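# Lay jointed cable runway across three supports with four arms

## Task

Place the jointed cable runway so it lies on all three supports, seated between each support's lugs, with one of its ends resting on the tall support; then open the grippers and move the arms away. The runway must stay in that position on its own, since placement that depends on a robot holding it does not count.

## Robot and tools

Setup: four identical i2rt Big YAM arms, named arm1, arm2, arm3 and arm4. Each has six revolute joints, a two-finger gripper and a wrist camera. When joints 1 and 6 are zero and the hand is level and aimed forward, the wrist camera rides on top of the hand and looks toward the fingertips. Fully extended, the hand gets roughly 1.0 m from the joint 1 axis. Two fixed room cameras, cam_high and cam_low, also watch the scene.

Frames: everything lives in a single scene frame whose origin is on the floor, with +z upward. The hand point is halfway between the fingertips; the hand's z axis runs along the fingers and the fingers open and close along its y axis. Hand poses depend on each arm's actual base placement, which is never printed. Calls themselves take only joint values, never Cartesian poses.

execute_actions: argument "actions" is a list holding exactly one action, or nothing (an empty list only reports state and images). The action is an object keyed by arm name; each arm entry has a "joints" object whose keys are absolute joint targets, not offsets: joint1_rad, joint2_rad, joint3_rad, joint4_rad, joint5_rad, joint6_rad (radians) and gripper_m (fingertip gap in metres). Any subset of arms and joints may appear; everything named starts moving together and may finish at different times. Ranges and done tolerances: joint1_rad -2.879..2.879 (±0.045), base rotation, positive is counter-clockwise seen from above, zero points the arm where its base faces. joint2_rad 0..3.141 (±0.14), shoulder, zero has the upper arm lying back roughly horizontal, increasing raises it up and then forward. joint3_rad 0..3.019 (±0.09), elbow, zero is fully folded, increasing opens it. joint4_rad -1.692..1.57 (±0.055), hand pitch, positive tilts fingers up. joint5_rad -1.57..1.57 (±0.03), sideways hand swing, positive toward the arm's right. joint6_rad -2.094..2.094 (±0.035), hand roll, positive clockwise viewed from behind the hand. gripper_m 0..0.093 (±0.003); grip force tops out near 50-62 N per pad, lower on some grippers. Optional "cameras" lists which images come back (arm1_cam_wrist, arm2_cam_wrist, arm3_cam_wrist, arm4_cam_wrist, cam_high, cam_low, or all); omitted, null or ["all"] gives every camera, [] gives none. The "pictures" line lists image order. An unknown key, unknown camera or out-of-range number rejects the entire call and nothing moves. Joints each move at their own rate, so the hand can sweep a wide arc between postures.

wait: "seconds" from 0 to 10; commands nothing new and returns the same state and images as an empty action.

zoom_image: "camera" plus "region" [x0, y0, x1, y1] in pixels of that camera's latest full image, origin top-left, at most 504 by 504. Only cameras present with full images in the latest result can be zoomed.

finished_scene: "scene" is the number of the current scene. It ends that scene permanently after the last command is held, reports success, and gives the next task. If resuming, first send an empty execute_actions to learn the current scene and task.

Reading results: joint_status describes how each commanded motion of the last accepted action ended. "off_target" means it settled away from its target and may still be pushing. After "contact_stop" or "time_out" the joint holds where it stopped; a timed-out joint may instead keep its target, or one no more than 0.375, 0.375, 0.113, 0.225, 0.075, 0.3 rad (joints 1-6) from its current spot, and keeps pushing, and it will move there on its own if freed; on_its_own lists such joints. Send the reported position to relieve the push. "joint command not followed" (often with a "cause:" line) means a self/inter-arm collision check blocked that arm's joint targets, while its gripper target still runs; blocked joints show "not_followed" and the arm may retry those targets on each later action until valid targets arrive or the path clears. A no-action call never shows this line. In on_its_own, "held at" is the joint's held target, not its position. Joints omitted from an action may still be driving to older targets. Tiny changes near the current position may not move a joint. A joint carrying a load can sag. If any call reports a stop, the remaining execute_actions, wait and finished_scene calls in that same reply are skipped.

Heat: carrying a load warms motors. A MOTOR HOT line appears from 85 °C; at 100 °C that arm's motors and gripper go limp until cooled (OVER-TEMPERATURE FAULT), and the arm drops. Unreached keys then read "limit_stop_at_motor_heat"; resend them. Some heat persists into later scenes.

Avoid: the arms do not stop on contact and can press hard, so avoid jamming into supports, the table or each other. A forceful press between two arms fails the task and ends the run; a hard collision may too. No state line reports arm-to-arm contact, and the collision check ignores fingers, gripper housings and wrist cameras and can trigger too late. Contact made only through a held or loose object is fine. Arms don't synchronise: a stalled one doesn't halt the rest. Never knock the runway or other items off the work area or onto the floor; that is a failure. Drops, slips, slams and violent pushes lower the result. Finish with the runway resting unaided, grippers open and arms withdrawn.

Each tool is called after ">>>" as name(argument=value, ...) on one line, values as JSON.

## Session

>>> execute_actions(actions=[])

Scene clock: 0.00 s.
arm1.joint_positions: joint1_rad=-0.418 joint2_rad=+0.593 joint3_rad=+1.366 joint4_rad=-1.387 joint5_rad=+0.228 joint6_rad=+0.157 gripper_m=+0.095
arm1.joint_status: not commanded
arm1.hand: x=-0.9325 y=-0.3230 z=+1.5253 quat_wxyz=(-0.440, -0.268, -0.846, +0.140) (m; scene frame)
arm2.joint_positions: joint1_rad=-0.422 joint2_rad=+0.640 joint3_rad=+1.330 joint4_rad=-1.170 joint5_rad=-0.254 joint6_rad=-0.244 gripper_m=+0.094
arm2.joint_status: not commanded
arm2.hand: x=-0.1466 y=-0.4116 z=+1.5532 quat_wxyz=(-0.430, +0.566, -0.638, -0.295) (m; scene frame)
arm3.joint_positions: joint1_rad=-0.426 joint2_rad=+0.618 joint3_rad=+1.395 joint4_rad=-1.163 joint5_rad=+0.156 joint6_rad=-0.013 gripper_m=+0.095
arm3.joint_status: not commanded
arm3.hand: x=+0.0958 y=+0.0958 z=+1.6161 quat_wxyz=(-0.280, -0.683, -0.460, +0.493) (m; scene frame)
arm4.joint_positions: joint1_rad=+0.342 joint2_rad=+0.626 joint3_rad=+1.375 joint4_rad=-1.321 joint5_rad=-0.009 joint6_rad=-0.182 gripper_m=+0.094
arm4.joint_status: not commanded
arm4.hand: x=+0.9025 y=-0.2330 z=+1.5398 quat_wxyz=(-0.050, -0.841, -0.258, +0.473) (m; scene frame)
pictures: arm1_cam_wrist, arm2_cam_wrist, arm3_cam_wrist, arm4_cam_wrist, cam_high, cam_low
Images, in order (width x height): arm1_cam_wrist 616x616, arm2_cam_wrist 616x616, arm3_cam_wrist 616x616, arm4_cam_wrist 616x616, cam_high 896x504, cam_low 896x504.

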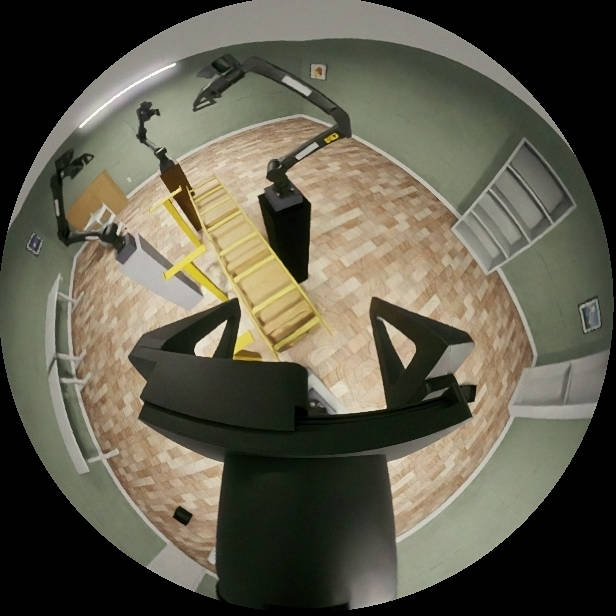

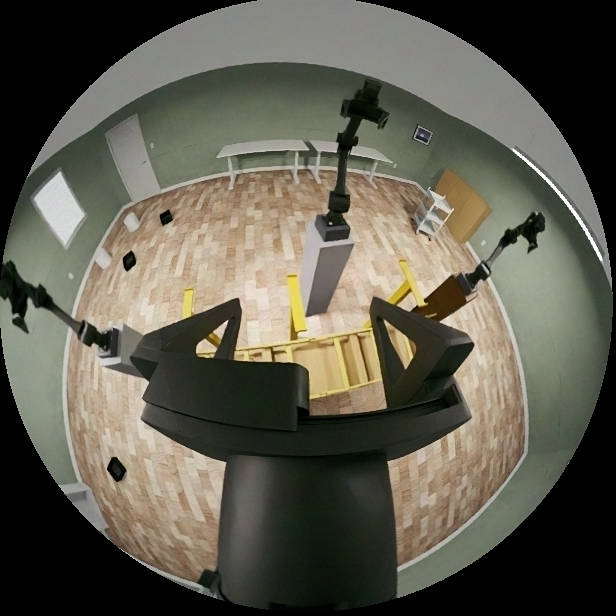

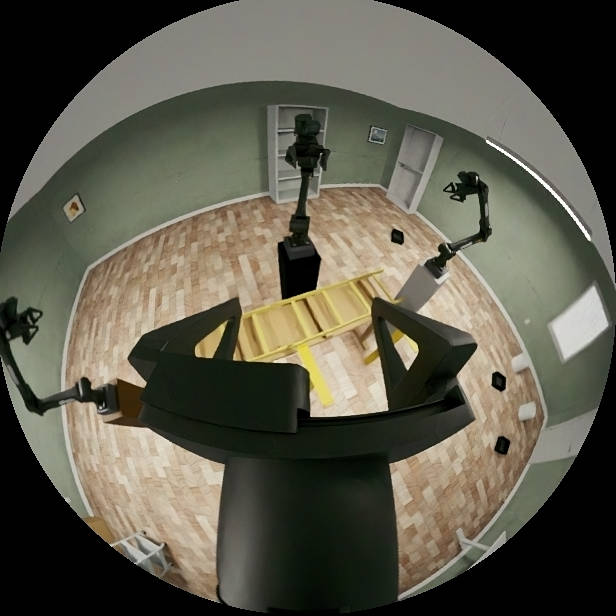

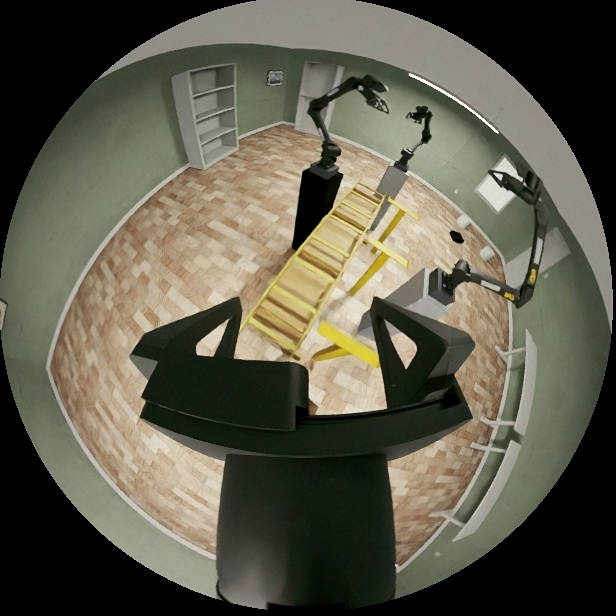

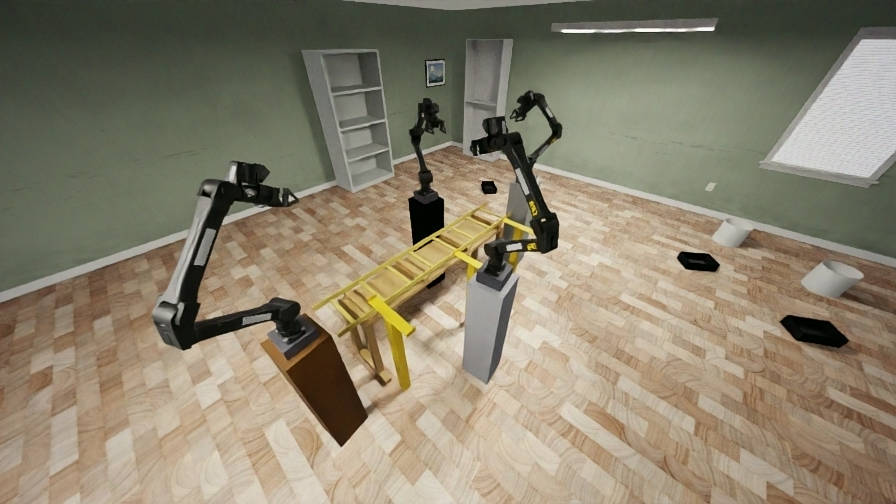

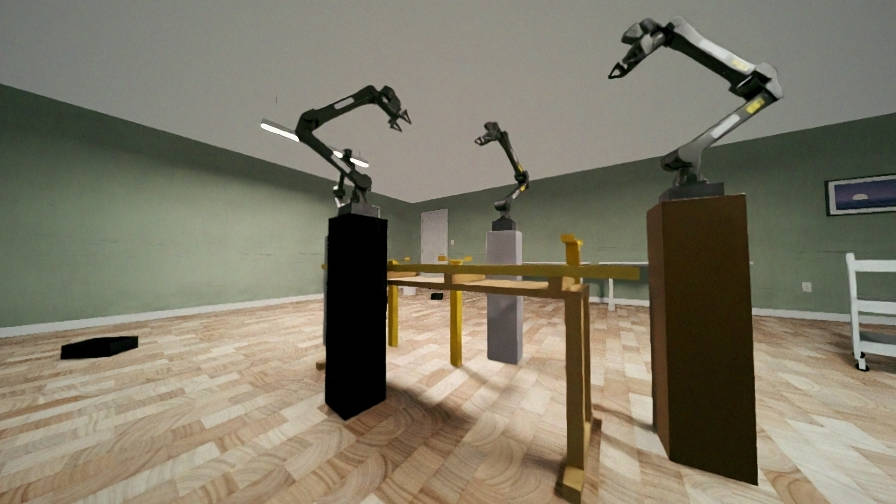

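>>> zoom_image(camera="cam_high", region=[290, 170, 570, 400])

>>> zoom_image(camera="cam_low", region=[300, 200, 700, 420])

>>> zoom_image(camera="arm4_cam_wrist", region=[220, 150, 460, 390])

>>> zoom_image(camera="arm1_cam_wrist", region=[130, 150, 370, 390])

Region (290, 170, 570, 400) of cam_high's 896x504 image, scaled by 1.800, with more detail than that image has; it fills the top 414 rows of this view, and the rest is white.

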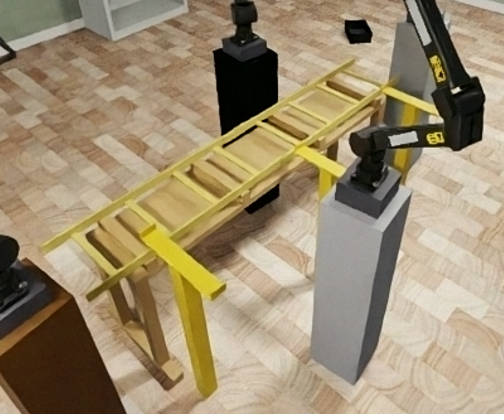

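Region (300, 200, 700, 420) of cam_low's 896x504 image, scaled by 1.260, with more detail than that image has; it fills the top 277 rows of this view, and the rest is white.

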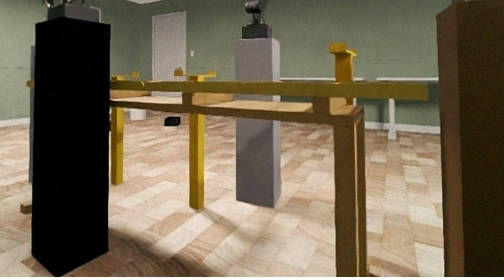

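Region (220, 150, 460, 390) of arm4_cam_wrist's 616x616 image, scaled by 2.100, with more detail than that image has.

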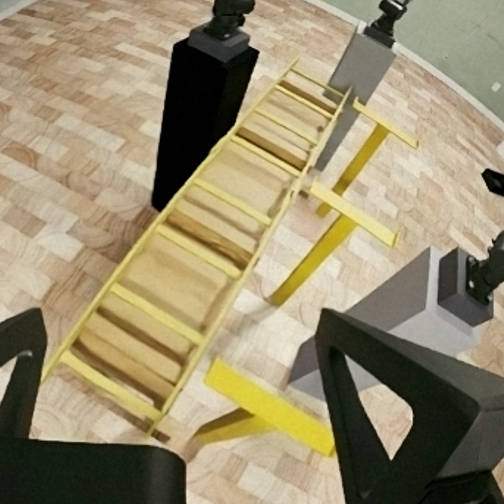

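Region (130, 150, 370, 390) of arm1_cam_wrist's 616x616 image, scaled by 2.100, with more detail than that image has.

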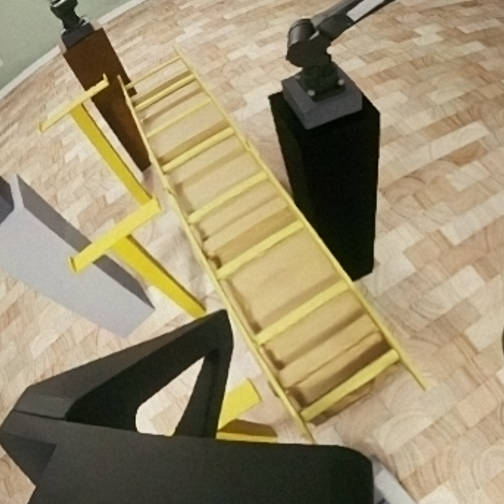

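>>> execute_actions(actions=[{"arm1":{"joints":{"joint4_rad":-0.8}},"arm2":{"joints":{"joint3_rad":0.9}},"arm3":{"joints":{"joint2_rad":0.25}},"arm4":{"joints":{"joint1_rad":-0.05}}}], cameras=[])

>>> execute_actions(actions=[{"arm1":{"joints":{"joint5_rad":0,"joint6_rad":0}},"arm2":{"joints":{"joint5_rad":0,"joint6_rad":0}},"arm3":{"joints":{"joint5_rad":0,"joint6_rad":0}},"arm4":{"joints":{"joint5_rad":0,"joint6_rad":0}}}], cameras=["cam_high"])

Scene clock: 12.60 s.
arm1.joint_positions: joint1_rad=-0.418 joint2_rad=+0.593 joint3_rad=+1.366 joint4_rad=-0.819 joint5_rad=+0.228 joint6_rad=+0.157 gripper_m=+0.095
arm1.joint_status: all done
arm1.hand: x=-0.8895 y=-0.3386 z=+1.6527 quat_wxyz=(-0.671, -0.254, -0.682, +0.143) (m; scene frame)
arm2.joint_positions: joint1_rad=-0.422 joint2_rad=+0.641 joint3_rad=+0.904 joint4_rad=-1.170 joint5_rad=-0.254 joint6_rad=-0.244 gripper_m=+0.094
arm2.joint_status: all done
arm2.hand: x=-0.1408 y=-0.4062 z=+1.3312 quat_wxyz=(-0.249, +0.599, -0.725, -0.231) (m; scene frame)
arm3.joint_positions: joint1_rad=-0.426 joint2_rad=+0.244 joint3_rad=+1.416 joint4_rad=-1.163 joint5_rad=+0.156 joint6_rad=-0.013 gripper_m=+0.095
arm3.joint_status: all done
arm3.hand: x=+0.1505 y=+0.2765 z=+1.6740 quat_wxyz=(-0.377, -0.589, -0.375, +0.608) (m; scene frame)
arm4.joint_positions: joint1_rad=-0.038 joint2_rad=+0.626 joint3_rad=+1.375 joint4_rad=-1.321 joint5_rad=-0.009 joint6_rad=-0.182 gripper_m=+0.094
arm4.joint_status: all done
arm4.hand: x=+0.8831 y=-0.1441 z=+1.5411 quat_wxyz=(+0.041, -0.873, -0.095, +0.476) (m; scene frame)
pictures: none
No camera images: the call's "cameras" was empty. Leave "cameras" out to get every camera's image.

Scene clock: 13.83 s.
arm1.joint_positions: joint1_rad=-0.418 joint2_rad=+0.593 joint3_rad=+1.366 joint4_rad=-0.819 joint5_rad=+0.004 joint6_rad=+0.010 gripper_m=+0.095
arm1.joint_status: all done
arm1.hand: x=-0.8727 y=-0.3042 z=+1.6525 quat_wxyz=(-0.676, -0.129, -0.717, +0.113) (m; scene frame)
arm2.joint_positions: joint1_rad=-0.422 joint2_rad=+0.641 joint3_rad=+0.904 joint4_rad=-1.170 joint5_rad=-0.003 joint6_rad=-0.011 gripper_m=+0.094
arm2.joint_status: all done
arm2.hand: x=-0.1021 y=-0.4247 z=+1.3273 quat_wxyz=(-0.282, +0.479, -0.816, -0.156) (m; scene frame)
arm3.joint_positions: joint1_rad=-0.426 joint2_rad=+0.244 joint3_rad=+1.416 joint4_rad=-1.163 joint5_rad=+0.004 joint6_rad=-0.008 gripper_m=+0.095
arm3.joint_status: all done
arm3.hand: x=+0.1748 y=+0.2670 z=+1.6740 quat_wxyz=(-0.422, -0.559, -0.418, +0.578) (m; scene frame)
arm4.joint_positions: joint1_rad=-0.038 joint2_rad=+0.626 joint3_rad=+1.375 joint4_rad=-1.321 joint5_rad=-0.002 joint6_rad=-0.016 gripper_m=+0.094
arm4.joint_status: all done
arm4.hand: x=+0.8831 y=-0.1429 z=+1.5411 quat_wxyz=(+0.005, -0.878, -0.020, +0.478) (m; scene frame)
pictures: cam_high
Images, in order (width x height): cam_high 896x504.

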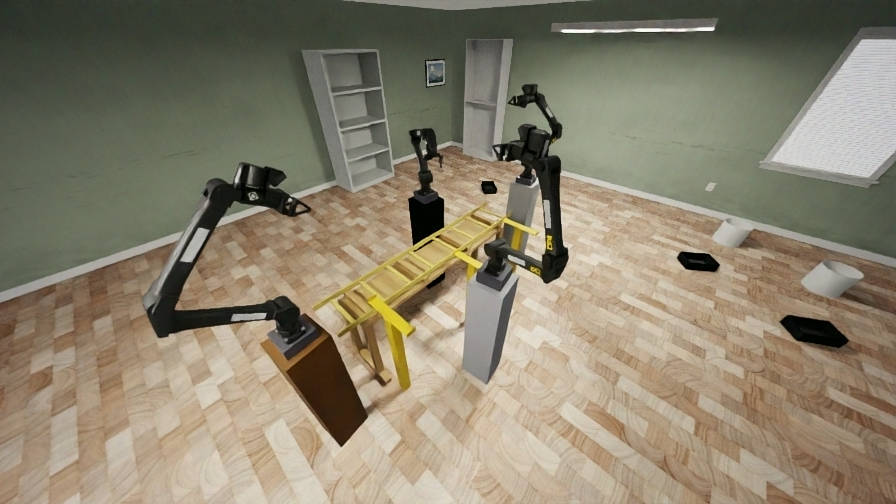

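>>> execute_actions(actions=[{"arm1":{"joints":{"joint2_rad":1.63,"joint3_rad":0.85,"joint4_rad":-0.79}},"arm2":{"joints":{"joint1_rad":0.04,"joint2_rad":1.63,"joint3_rad":0.85,"joint4_rad":-0.79}},"arm3":{"joints":{"joint1_rad":-0.1,"joint2_rad":2.13,"joint3_rad":1.65,"joint4_rad":-1.09}},"arm4":{"joints":{"joint1_rad":0.46,"joint2_rad":1.63,"joint3_rad":0.85,"joint4_rad":-0.79}}}])

Scene clock: 43.83 s.
arm1.joint_positions: joint1_rad=-0.418 joint2_rad=+1.628 joint3_rad=+0.841 joint4_rad=-0.789 joint5_rad=+0.004 joint6_rad=+0.010 gripper_m=+0.095
arm1.joint_status: all done
arm1.hand: x=-0.7725 y=-0.3370 z=+0.9856 quat_wxyz=(+0.010, -0.173, -0.985, -0.001) (m; scene frame)
arm2.joint_positions: joint1_rad=+0.039 joint2_rad=+1.620 joint3_rad=+0.853 joint4_rad=-0.802 joint5_rad=+0.000 joint6_rad=-0.009 gripper_m=+0.094
arm2.joint_status: all done
arm2.hand: x=-0.2152 y=-0.2873 z=+1.0026 quat_wxyz=(+0.001, +0.688, -0.726, +0.006) (m; scene frame)
arm3.joint_positions: joint1_rad=-0.111 joint2_rad=+2.133 joint3_rad=+1.649 joint4_rad=-1.092 joint5_rad=+0.004 joint6_rad=-0.007 gripper_m=+0.095
arm3.joint_status: all done
arm3.hand: x=+0.2025 y=-0.2977 z=+1.0303 quat_wxyz=(+0.001, -0.697, -0.717, +0.007) (m; scene frame)
arm4.joint_positions: joint1_rad=+0.457 joint2_rad=+1.621 joint3_rad=+0.837 joint4_rad=-0.805 joint5_rad=+0.000 joint6_rad=-0.014 gripper_m=+0.094
arm4.joint_status: all done
arm4.hand: x=+0.7989 y=-0.3139 z=+0.9937 quat_wxyz=(+0.010, -0.965, -0.262, -0.012) (m; scene frame)
pictures: arm1_cam_wrist, arm2_cam_wrist, arm3_cam_wrist, arm4_cam_wrist, cam_high, cam_low
Images, in order (width x height): arm1_cam_wrist 616x616, arm2_cam_wrist 616x616, arm3_cam_wrist 616x616, arm4_cam_wrist 616x616, cam_high 896x504, cam_low 896x504.

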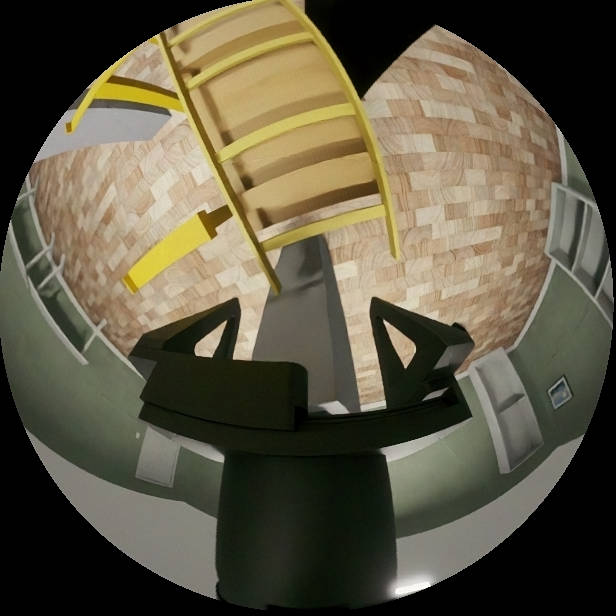

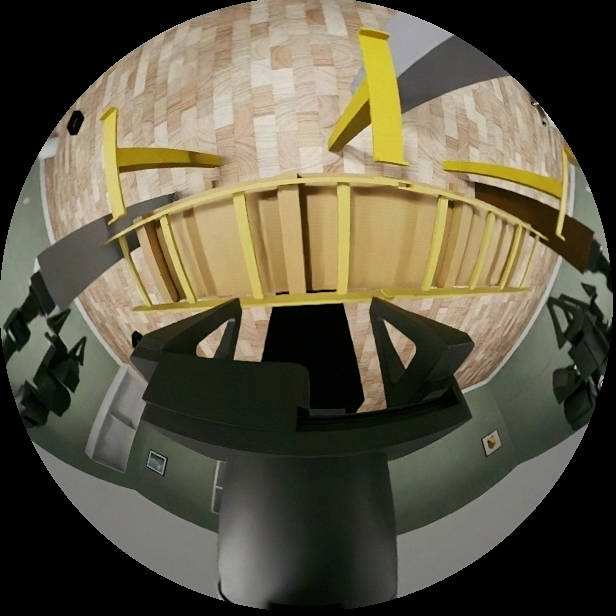

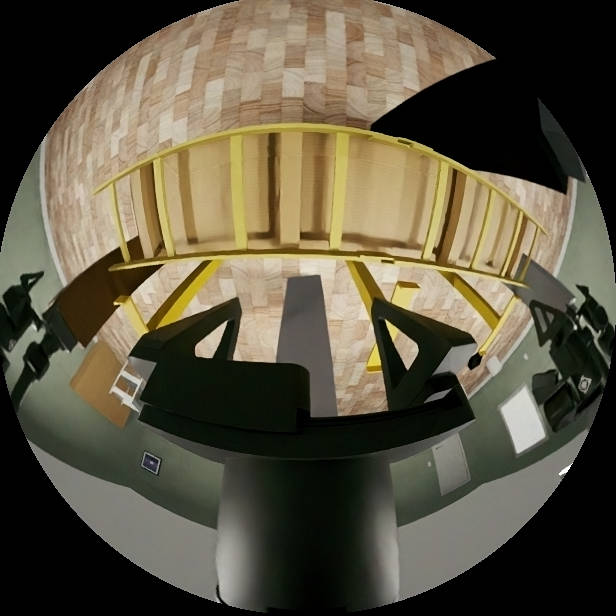

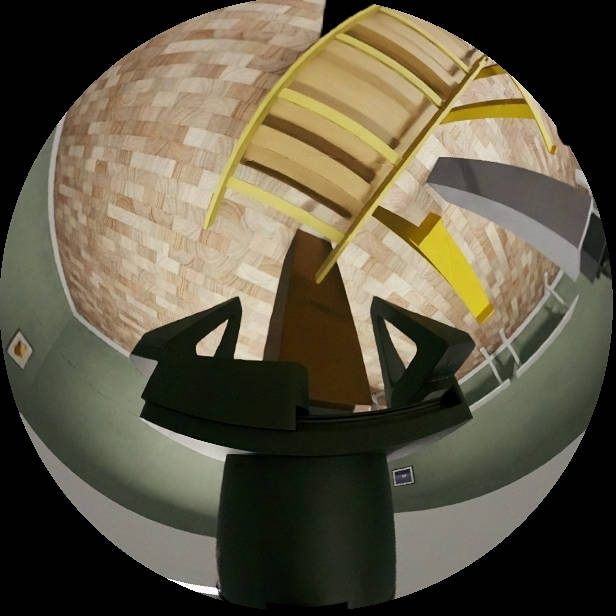

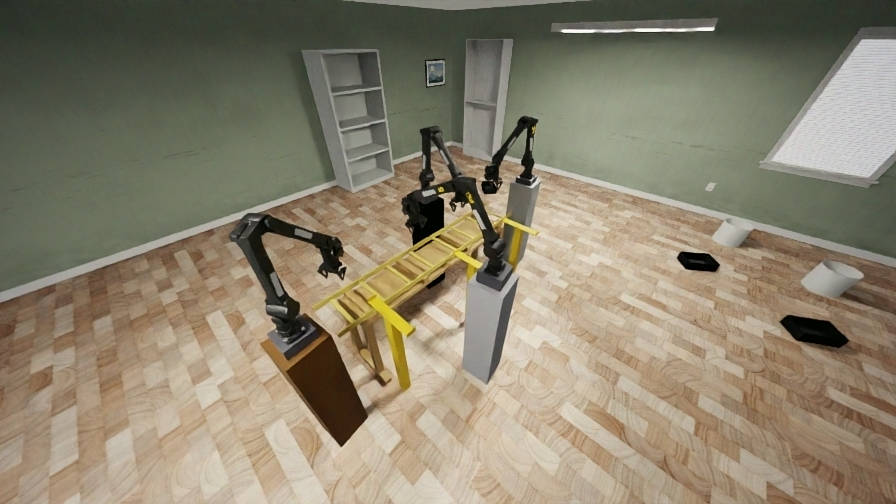

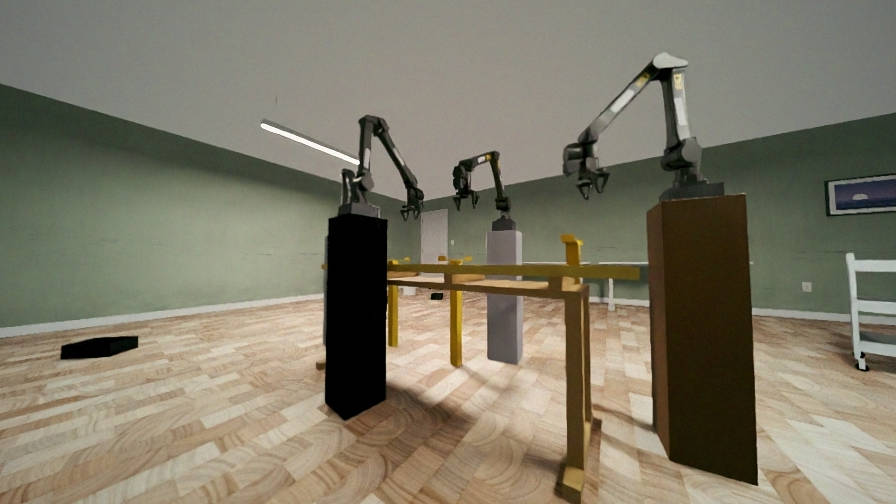

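>>> execute_actions(actions=[{"arm1":{"joints":{"joint1_rad":-0.319,"joint2_rad":1.95,"joint3_rad":1.416,"joint4_rad":-0.726,"joint6_rad":1.327}},"arm2":{"joints":{"joint1_rad":-0.346,"joint2_rad":1.915,"joint3_rad":0.544,"joint4_rad":-0.2,"joint6_rad":-0.459}},"arm3":{"joints":{"joint1_rad":-0.276,"joint2_rad":2.412,"joint3_rad":1.611,"joint4_rad":-0.77,"joint6_rad":-0.148}},"arm4":{"joints":{"joint1_rad":0.322,"joint2_rad":1.95,"joint3_rad":1.492,"joint4_rad":-0.753,"joint6_rad":-1.199}}}], cameras=[])

>>> execute_actions(actions=[{"arm1":{"joints":{"joint2_rad":2.261}},"arm4":{"joints":{"joint2_rad":2.31}}}])

Scene clock: 98.00 s.
arm1.joint_positions: joint1_rad=-0.317 joint2_rad=+1.956 joint3_rad=+1.382 joint4_rad=-0.731 joint5_rad=+0.002 joint6_rad=+1.317 gripper_m=+0.095
arm1.joint_status: all done
arm1.hand: x=-0.5348 y=-0.3547 z=+1.0057 quat_wxyz=(-0.107, -0.696, -0.707, -0.066) (m; scene frame)
arm2.joint_positions: joint1_rad=-0.343 joint2_rad=+1.923 joint3_rad=+0.536 joint4_rad=-0.213 joint5_rad=+0.000 joint6_rad=-0.449 gripper_m=+0.094
arm2.joint_status: all done
arm2.hand: x=-0.1183 y=-0.4201 z=+0.8515 quat_wxyz=(+0.015, +0.708, -0.706, +0.011) (m; scene frame)
arm3.joint_positions: joint1_rad=-0.281 joint2_rad=+2.428 joint3_rad=+1.597 joint4_rad=-0.782 joint5_rad=+0.001 joint6_rad=-0.140 gripper_m=+0.095
arm3.joint_status: all done
arm3.hand: x=+0.0995 y=-0.2759 z=+0.8394 quat_wxyz=(+0.010, -0.710, -0.704, -0.009) (m; scene frame)
arm4.joint_positions: joint1_rad=+0.317 joint2_rad=+1.932 joint3_rad=+1.471 joint4_rad=-0.762 joint5_rad=+0.000 joint6_rad=-1.183 gripper_m=+0.094
arm4.joint_status: all done
arm4.hand: x=+0.5248 y=-0.3667 z=+1.0623 quat_wxyz=(+0.073, -0.701, -0.693, +0.153) (m; scene frame)
pictures: none
No camera images: the call's "cameras" was empty. Leave "cameras" out to get every camera's image.

Scene clock: 99.40 s.
arm1.joint_positions: joint1_rad=-0.317 joint2_rad=+2.279 joint3_rad=+1.394 joint4_rad=-0.730 joint5_rad=+0.002 joint6_rad=+1.317 gripper_m=+0.095
arm1.joint_status: all done
arm1.hand: x=-0.5972 y=-0.3388 z=+0.8278 quat_wxyz=(+0.026, -0.701, -0.713, +0.014) (m; scene frame)
arm2.joint_positions: joint1_rad=-0.343 joint2_rad=+1.923 joint3_rad=+0.536 joint4_rad=-0.213 joint5_rad=+0.000 joint6_rad=-0.449 gripper_m=+0.094
arm2.joint_status: not commanded
arm2.hand: x=-0.1183 y=-0.4201 z=+0.8515 quat_wxyz=(+0.015, +0.708, -0.706, +0.011) (m; scene frame)
arm3.joint_positions: joint1_rad=-0.281 joint2_rad=+2.428 joint3_rad=+1.597 joint4_rad=-0.782 joint5_rad=+0.001 joint6_rad=-0.140 gripper_m=+0.095
arm3.joint_status: not commanded
arm3.hand: x=+0.0995 y=-0.2759 z=+0.8394 quat_wxyz=(+0.010, -0.710, -0.704, -0.009) (m; scene frame)
arm4.joint_positions: joint1_rad=+0.317 joint2_rad=+2.301 joint3_rad=+1.474 joint4_rad=-0.761 joint5_rad=+0.000 joint6_rad=-1.183 gripper_m=+0.094
arm4.joint_status: all done
arm4.hand: x=+0.5862 y=-0.3394 z=+0.8437 quat_wxyz=(+0.001, -0.711, -0.703, -0.014) (m; scene frame)
pictures: arm1_cam_wrist, arm2_cam_wrist, arm3_cam_wrist, arm4_cam_wrist, cam_high, cam_low
Images, in order (width x height): arm1_cam_wrist 616x616, arm2_cam_wrist 616x616, arm3_cam_wrist 616x616, arm4_cam_wrist 616x616, cam_high 896x504, cam_low 896x504.

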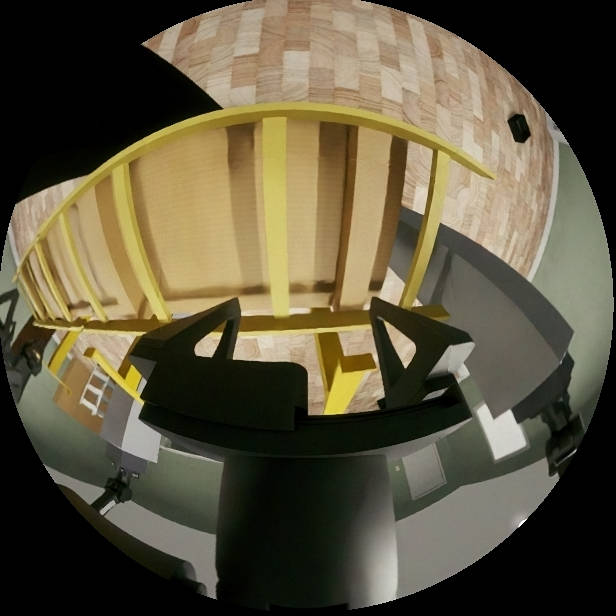

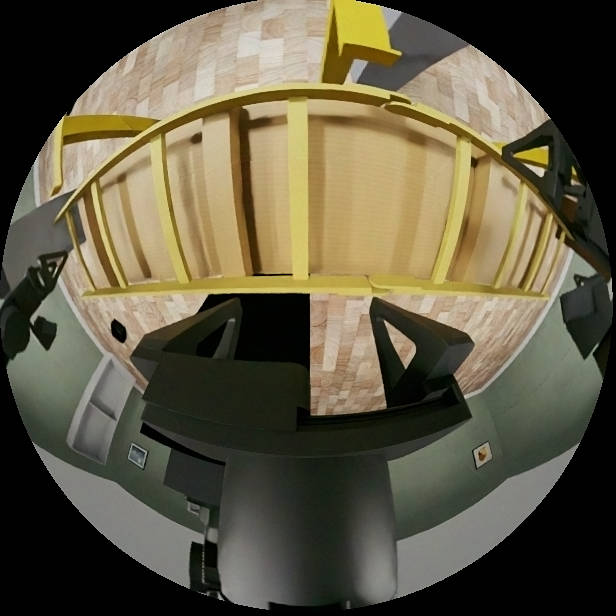

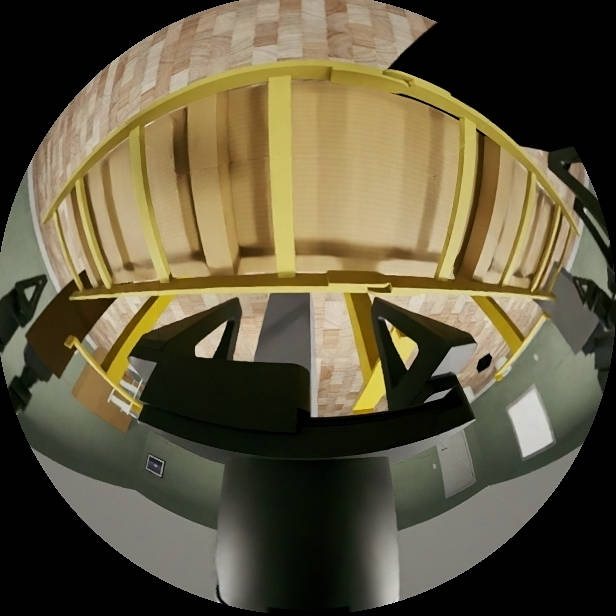

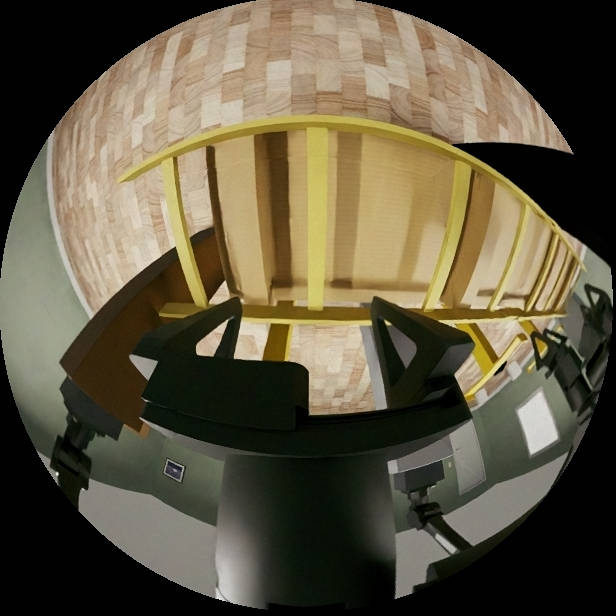

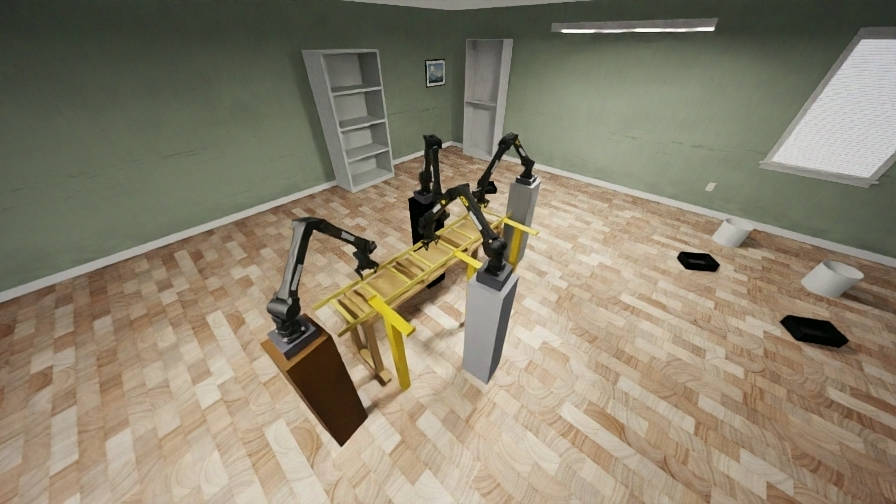

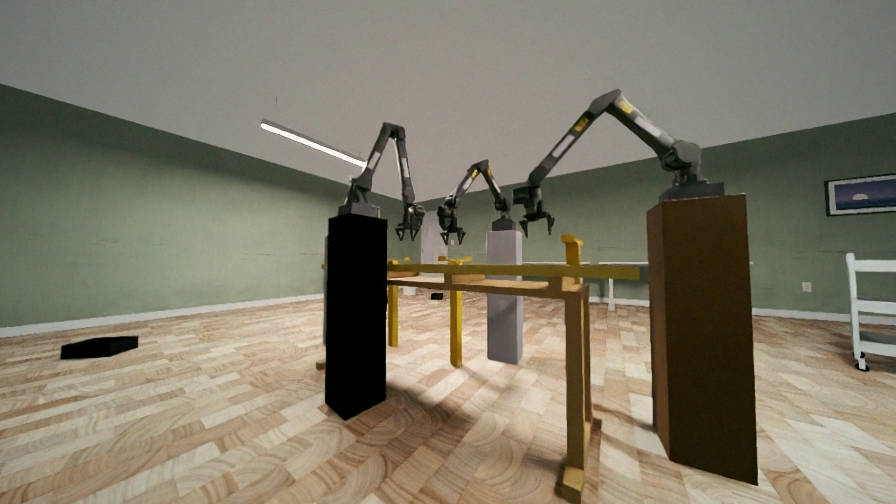

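>>> execute_actions(actions=[{"arm1":{"joints":{"joint2_rad":2.42,"joint3_rad":1.52,"joint4_rad":-0.63}},"arm2":{"joints":{"joint1_rad":-0.285,"joint2_rad":2.235,"joint3_rad":0.6,"joint4_rad":0.085,"joint6_rad":-0.39}},"arm3":{"joints":{"joint1_rad":-0.225,"joint2_rad":2.55,"joint3_rad":1.64,"joint4_rad":-0.625,"joint6_rad":-0.09}},"arm4":{"joints":{"joint2_rad":2.461,"joint3_rad":1.56,"joint4_rad":-0.645}}}])

Scene clock: 116.23 s.
arm1.joint_positions: joint1_rad=-0.317 joint2_rad=+2.424 joint3_rad=+1.501 joint4_rad=-0.634 joint5_rad=+0.002 joint6_rad=+1.318 gripper_m=+0.095
arm1.joint_status: all done
arm1.hand: x=-0.5633 y=-0.3467 z=+0.7729 quat_wxyz=(+0.000, -0.701, -0.713, -0.001) (m; scene frame)
arm2.joint_positions: joint1_rad=-0.290 joint2_rad=+2.230 joint3_rad=+0.600 joint4_rad=+0.072 joint5_rad=+0.000 joint6_rad=-0.400 gripper_m=+0.094
arm2.joint_status: all done
arm2.hand: x=-0.1281 y=-0.4069 z=+0.7710 quat_wxyz=(-0.004, +0.710, -0.704, +0.004) (m; scene frame)
arm3.joint_positions: joint1_rad=-0.223 joint2_rad=+2.556 joint3_rad=+1.615 joint4_rad=-0.638 joint5_rad=+0.001 joint6_rad=-0.098 gripper_m=+0.095
arm3.joint_status: all done
arm3.hand: x=+0.1337 y=-0.2793 z=+0.7686 quat_wxyz=(+0.000, -0.704, -0.710, +0.005) (m; scene frame)
arm4.joint_positions: joint1_rad=+0.317 joint2_rad=+2.459 joint3_rad=+1.552 joint4_rad=-0.656 joint5_rad=+0.000 joint6_rad=-1.184 gripper_m=+0.094
arm4.joint_status: all done
arm4.hand: x=+0.5712 y=-0.3442 z=+0.7728 quat_wxyz=(+0.006, -0.711, -0.703, -0.003) (m; scene frame)
pictures: arm1_cam_wrist, arm2_cam_wrist, arm3_cam_wrist, arm4_cam_wrist, cam_high, cam_low
Images, in order (width x height): arm1_cam_wrist 616x616, arm2_cam_wrist 616x616, arm3_cam_wrist 616x616, arm4_cam_wrist 616x616, cam_high 896x504, cam_low 896x504.

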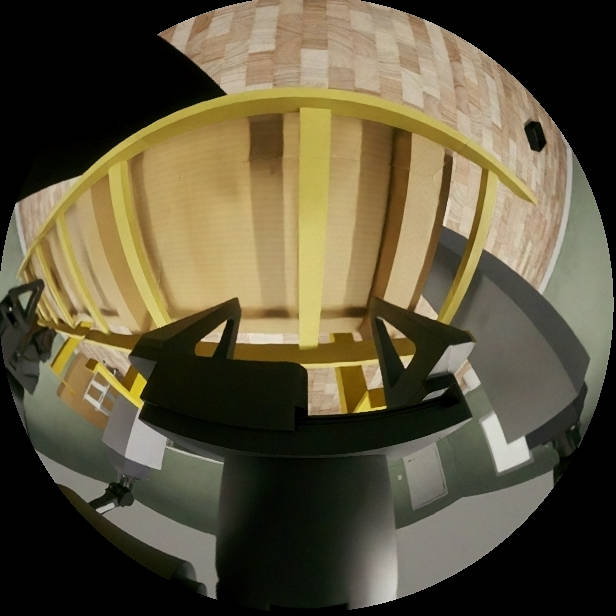

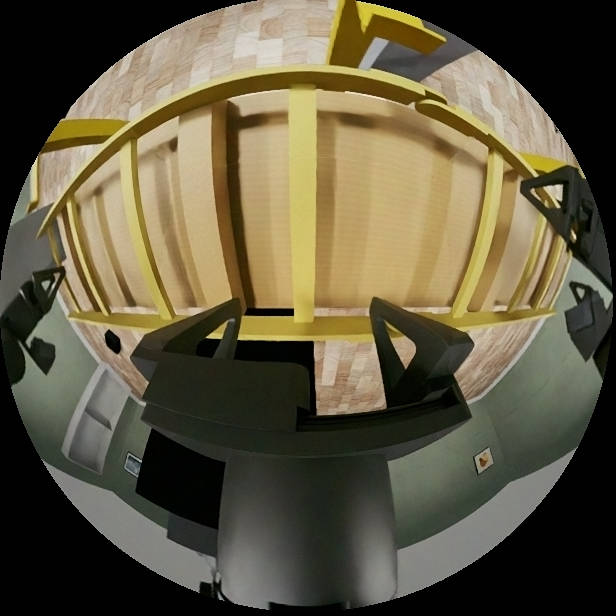

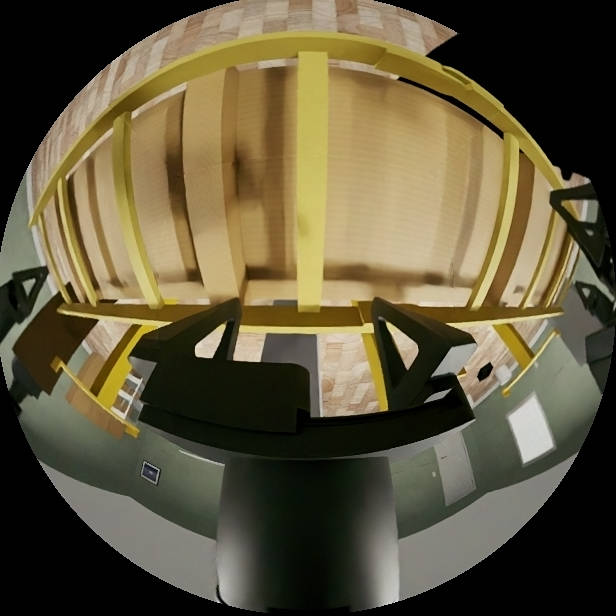

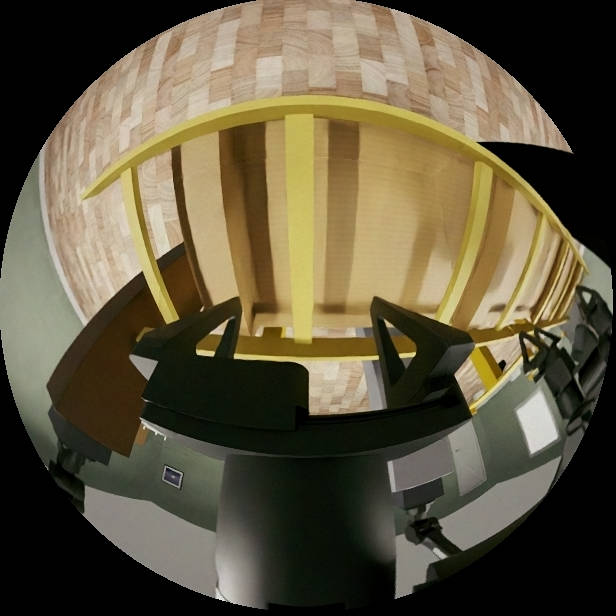

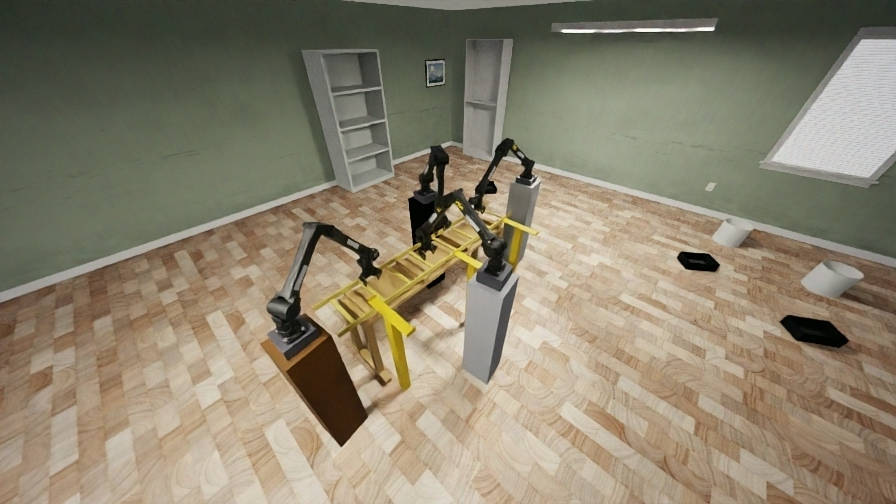

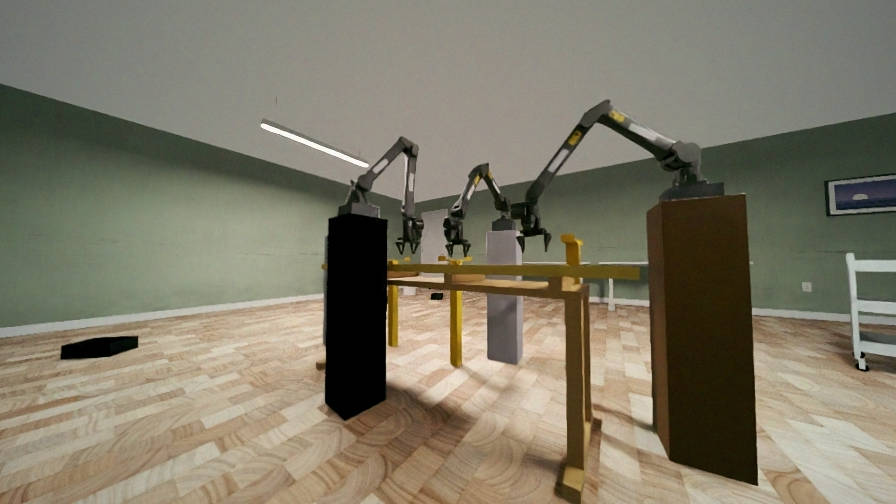

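>>> zoom_image(camera="cam_low", region=[380, 210, 650, 310])

>>> zoom_image(camera="cam_high", region=[320, 190, 560, 350])

Region (380, 210, 650, 310) of cam_low's 896x504 image, scaled by 1.867, with more detail than that image has; it fills the top 187 rows of this view, and the rest is white.

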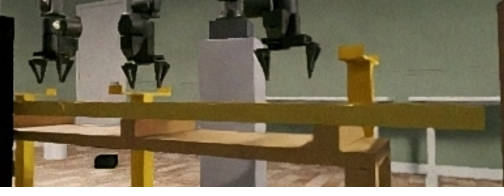

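Region (320, 190, 560, 350) of cam_high's 896x504 image, scaled by 2.100, with more detail than that image has.

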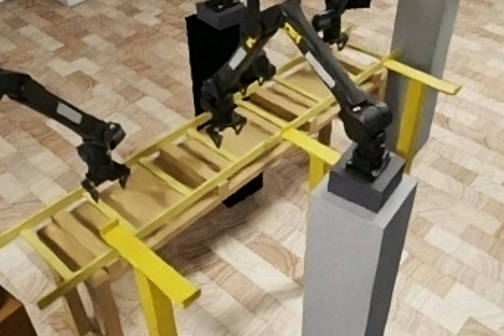

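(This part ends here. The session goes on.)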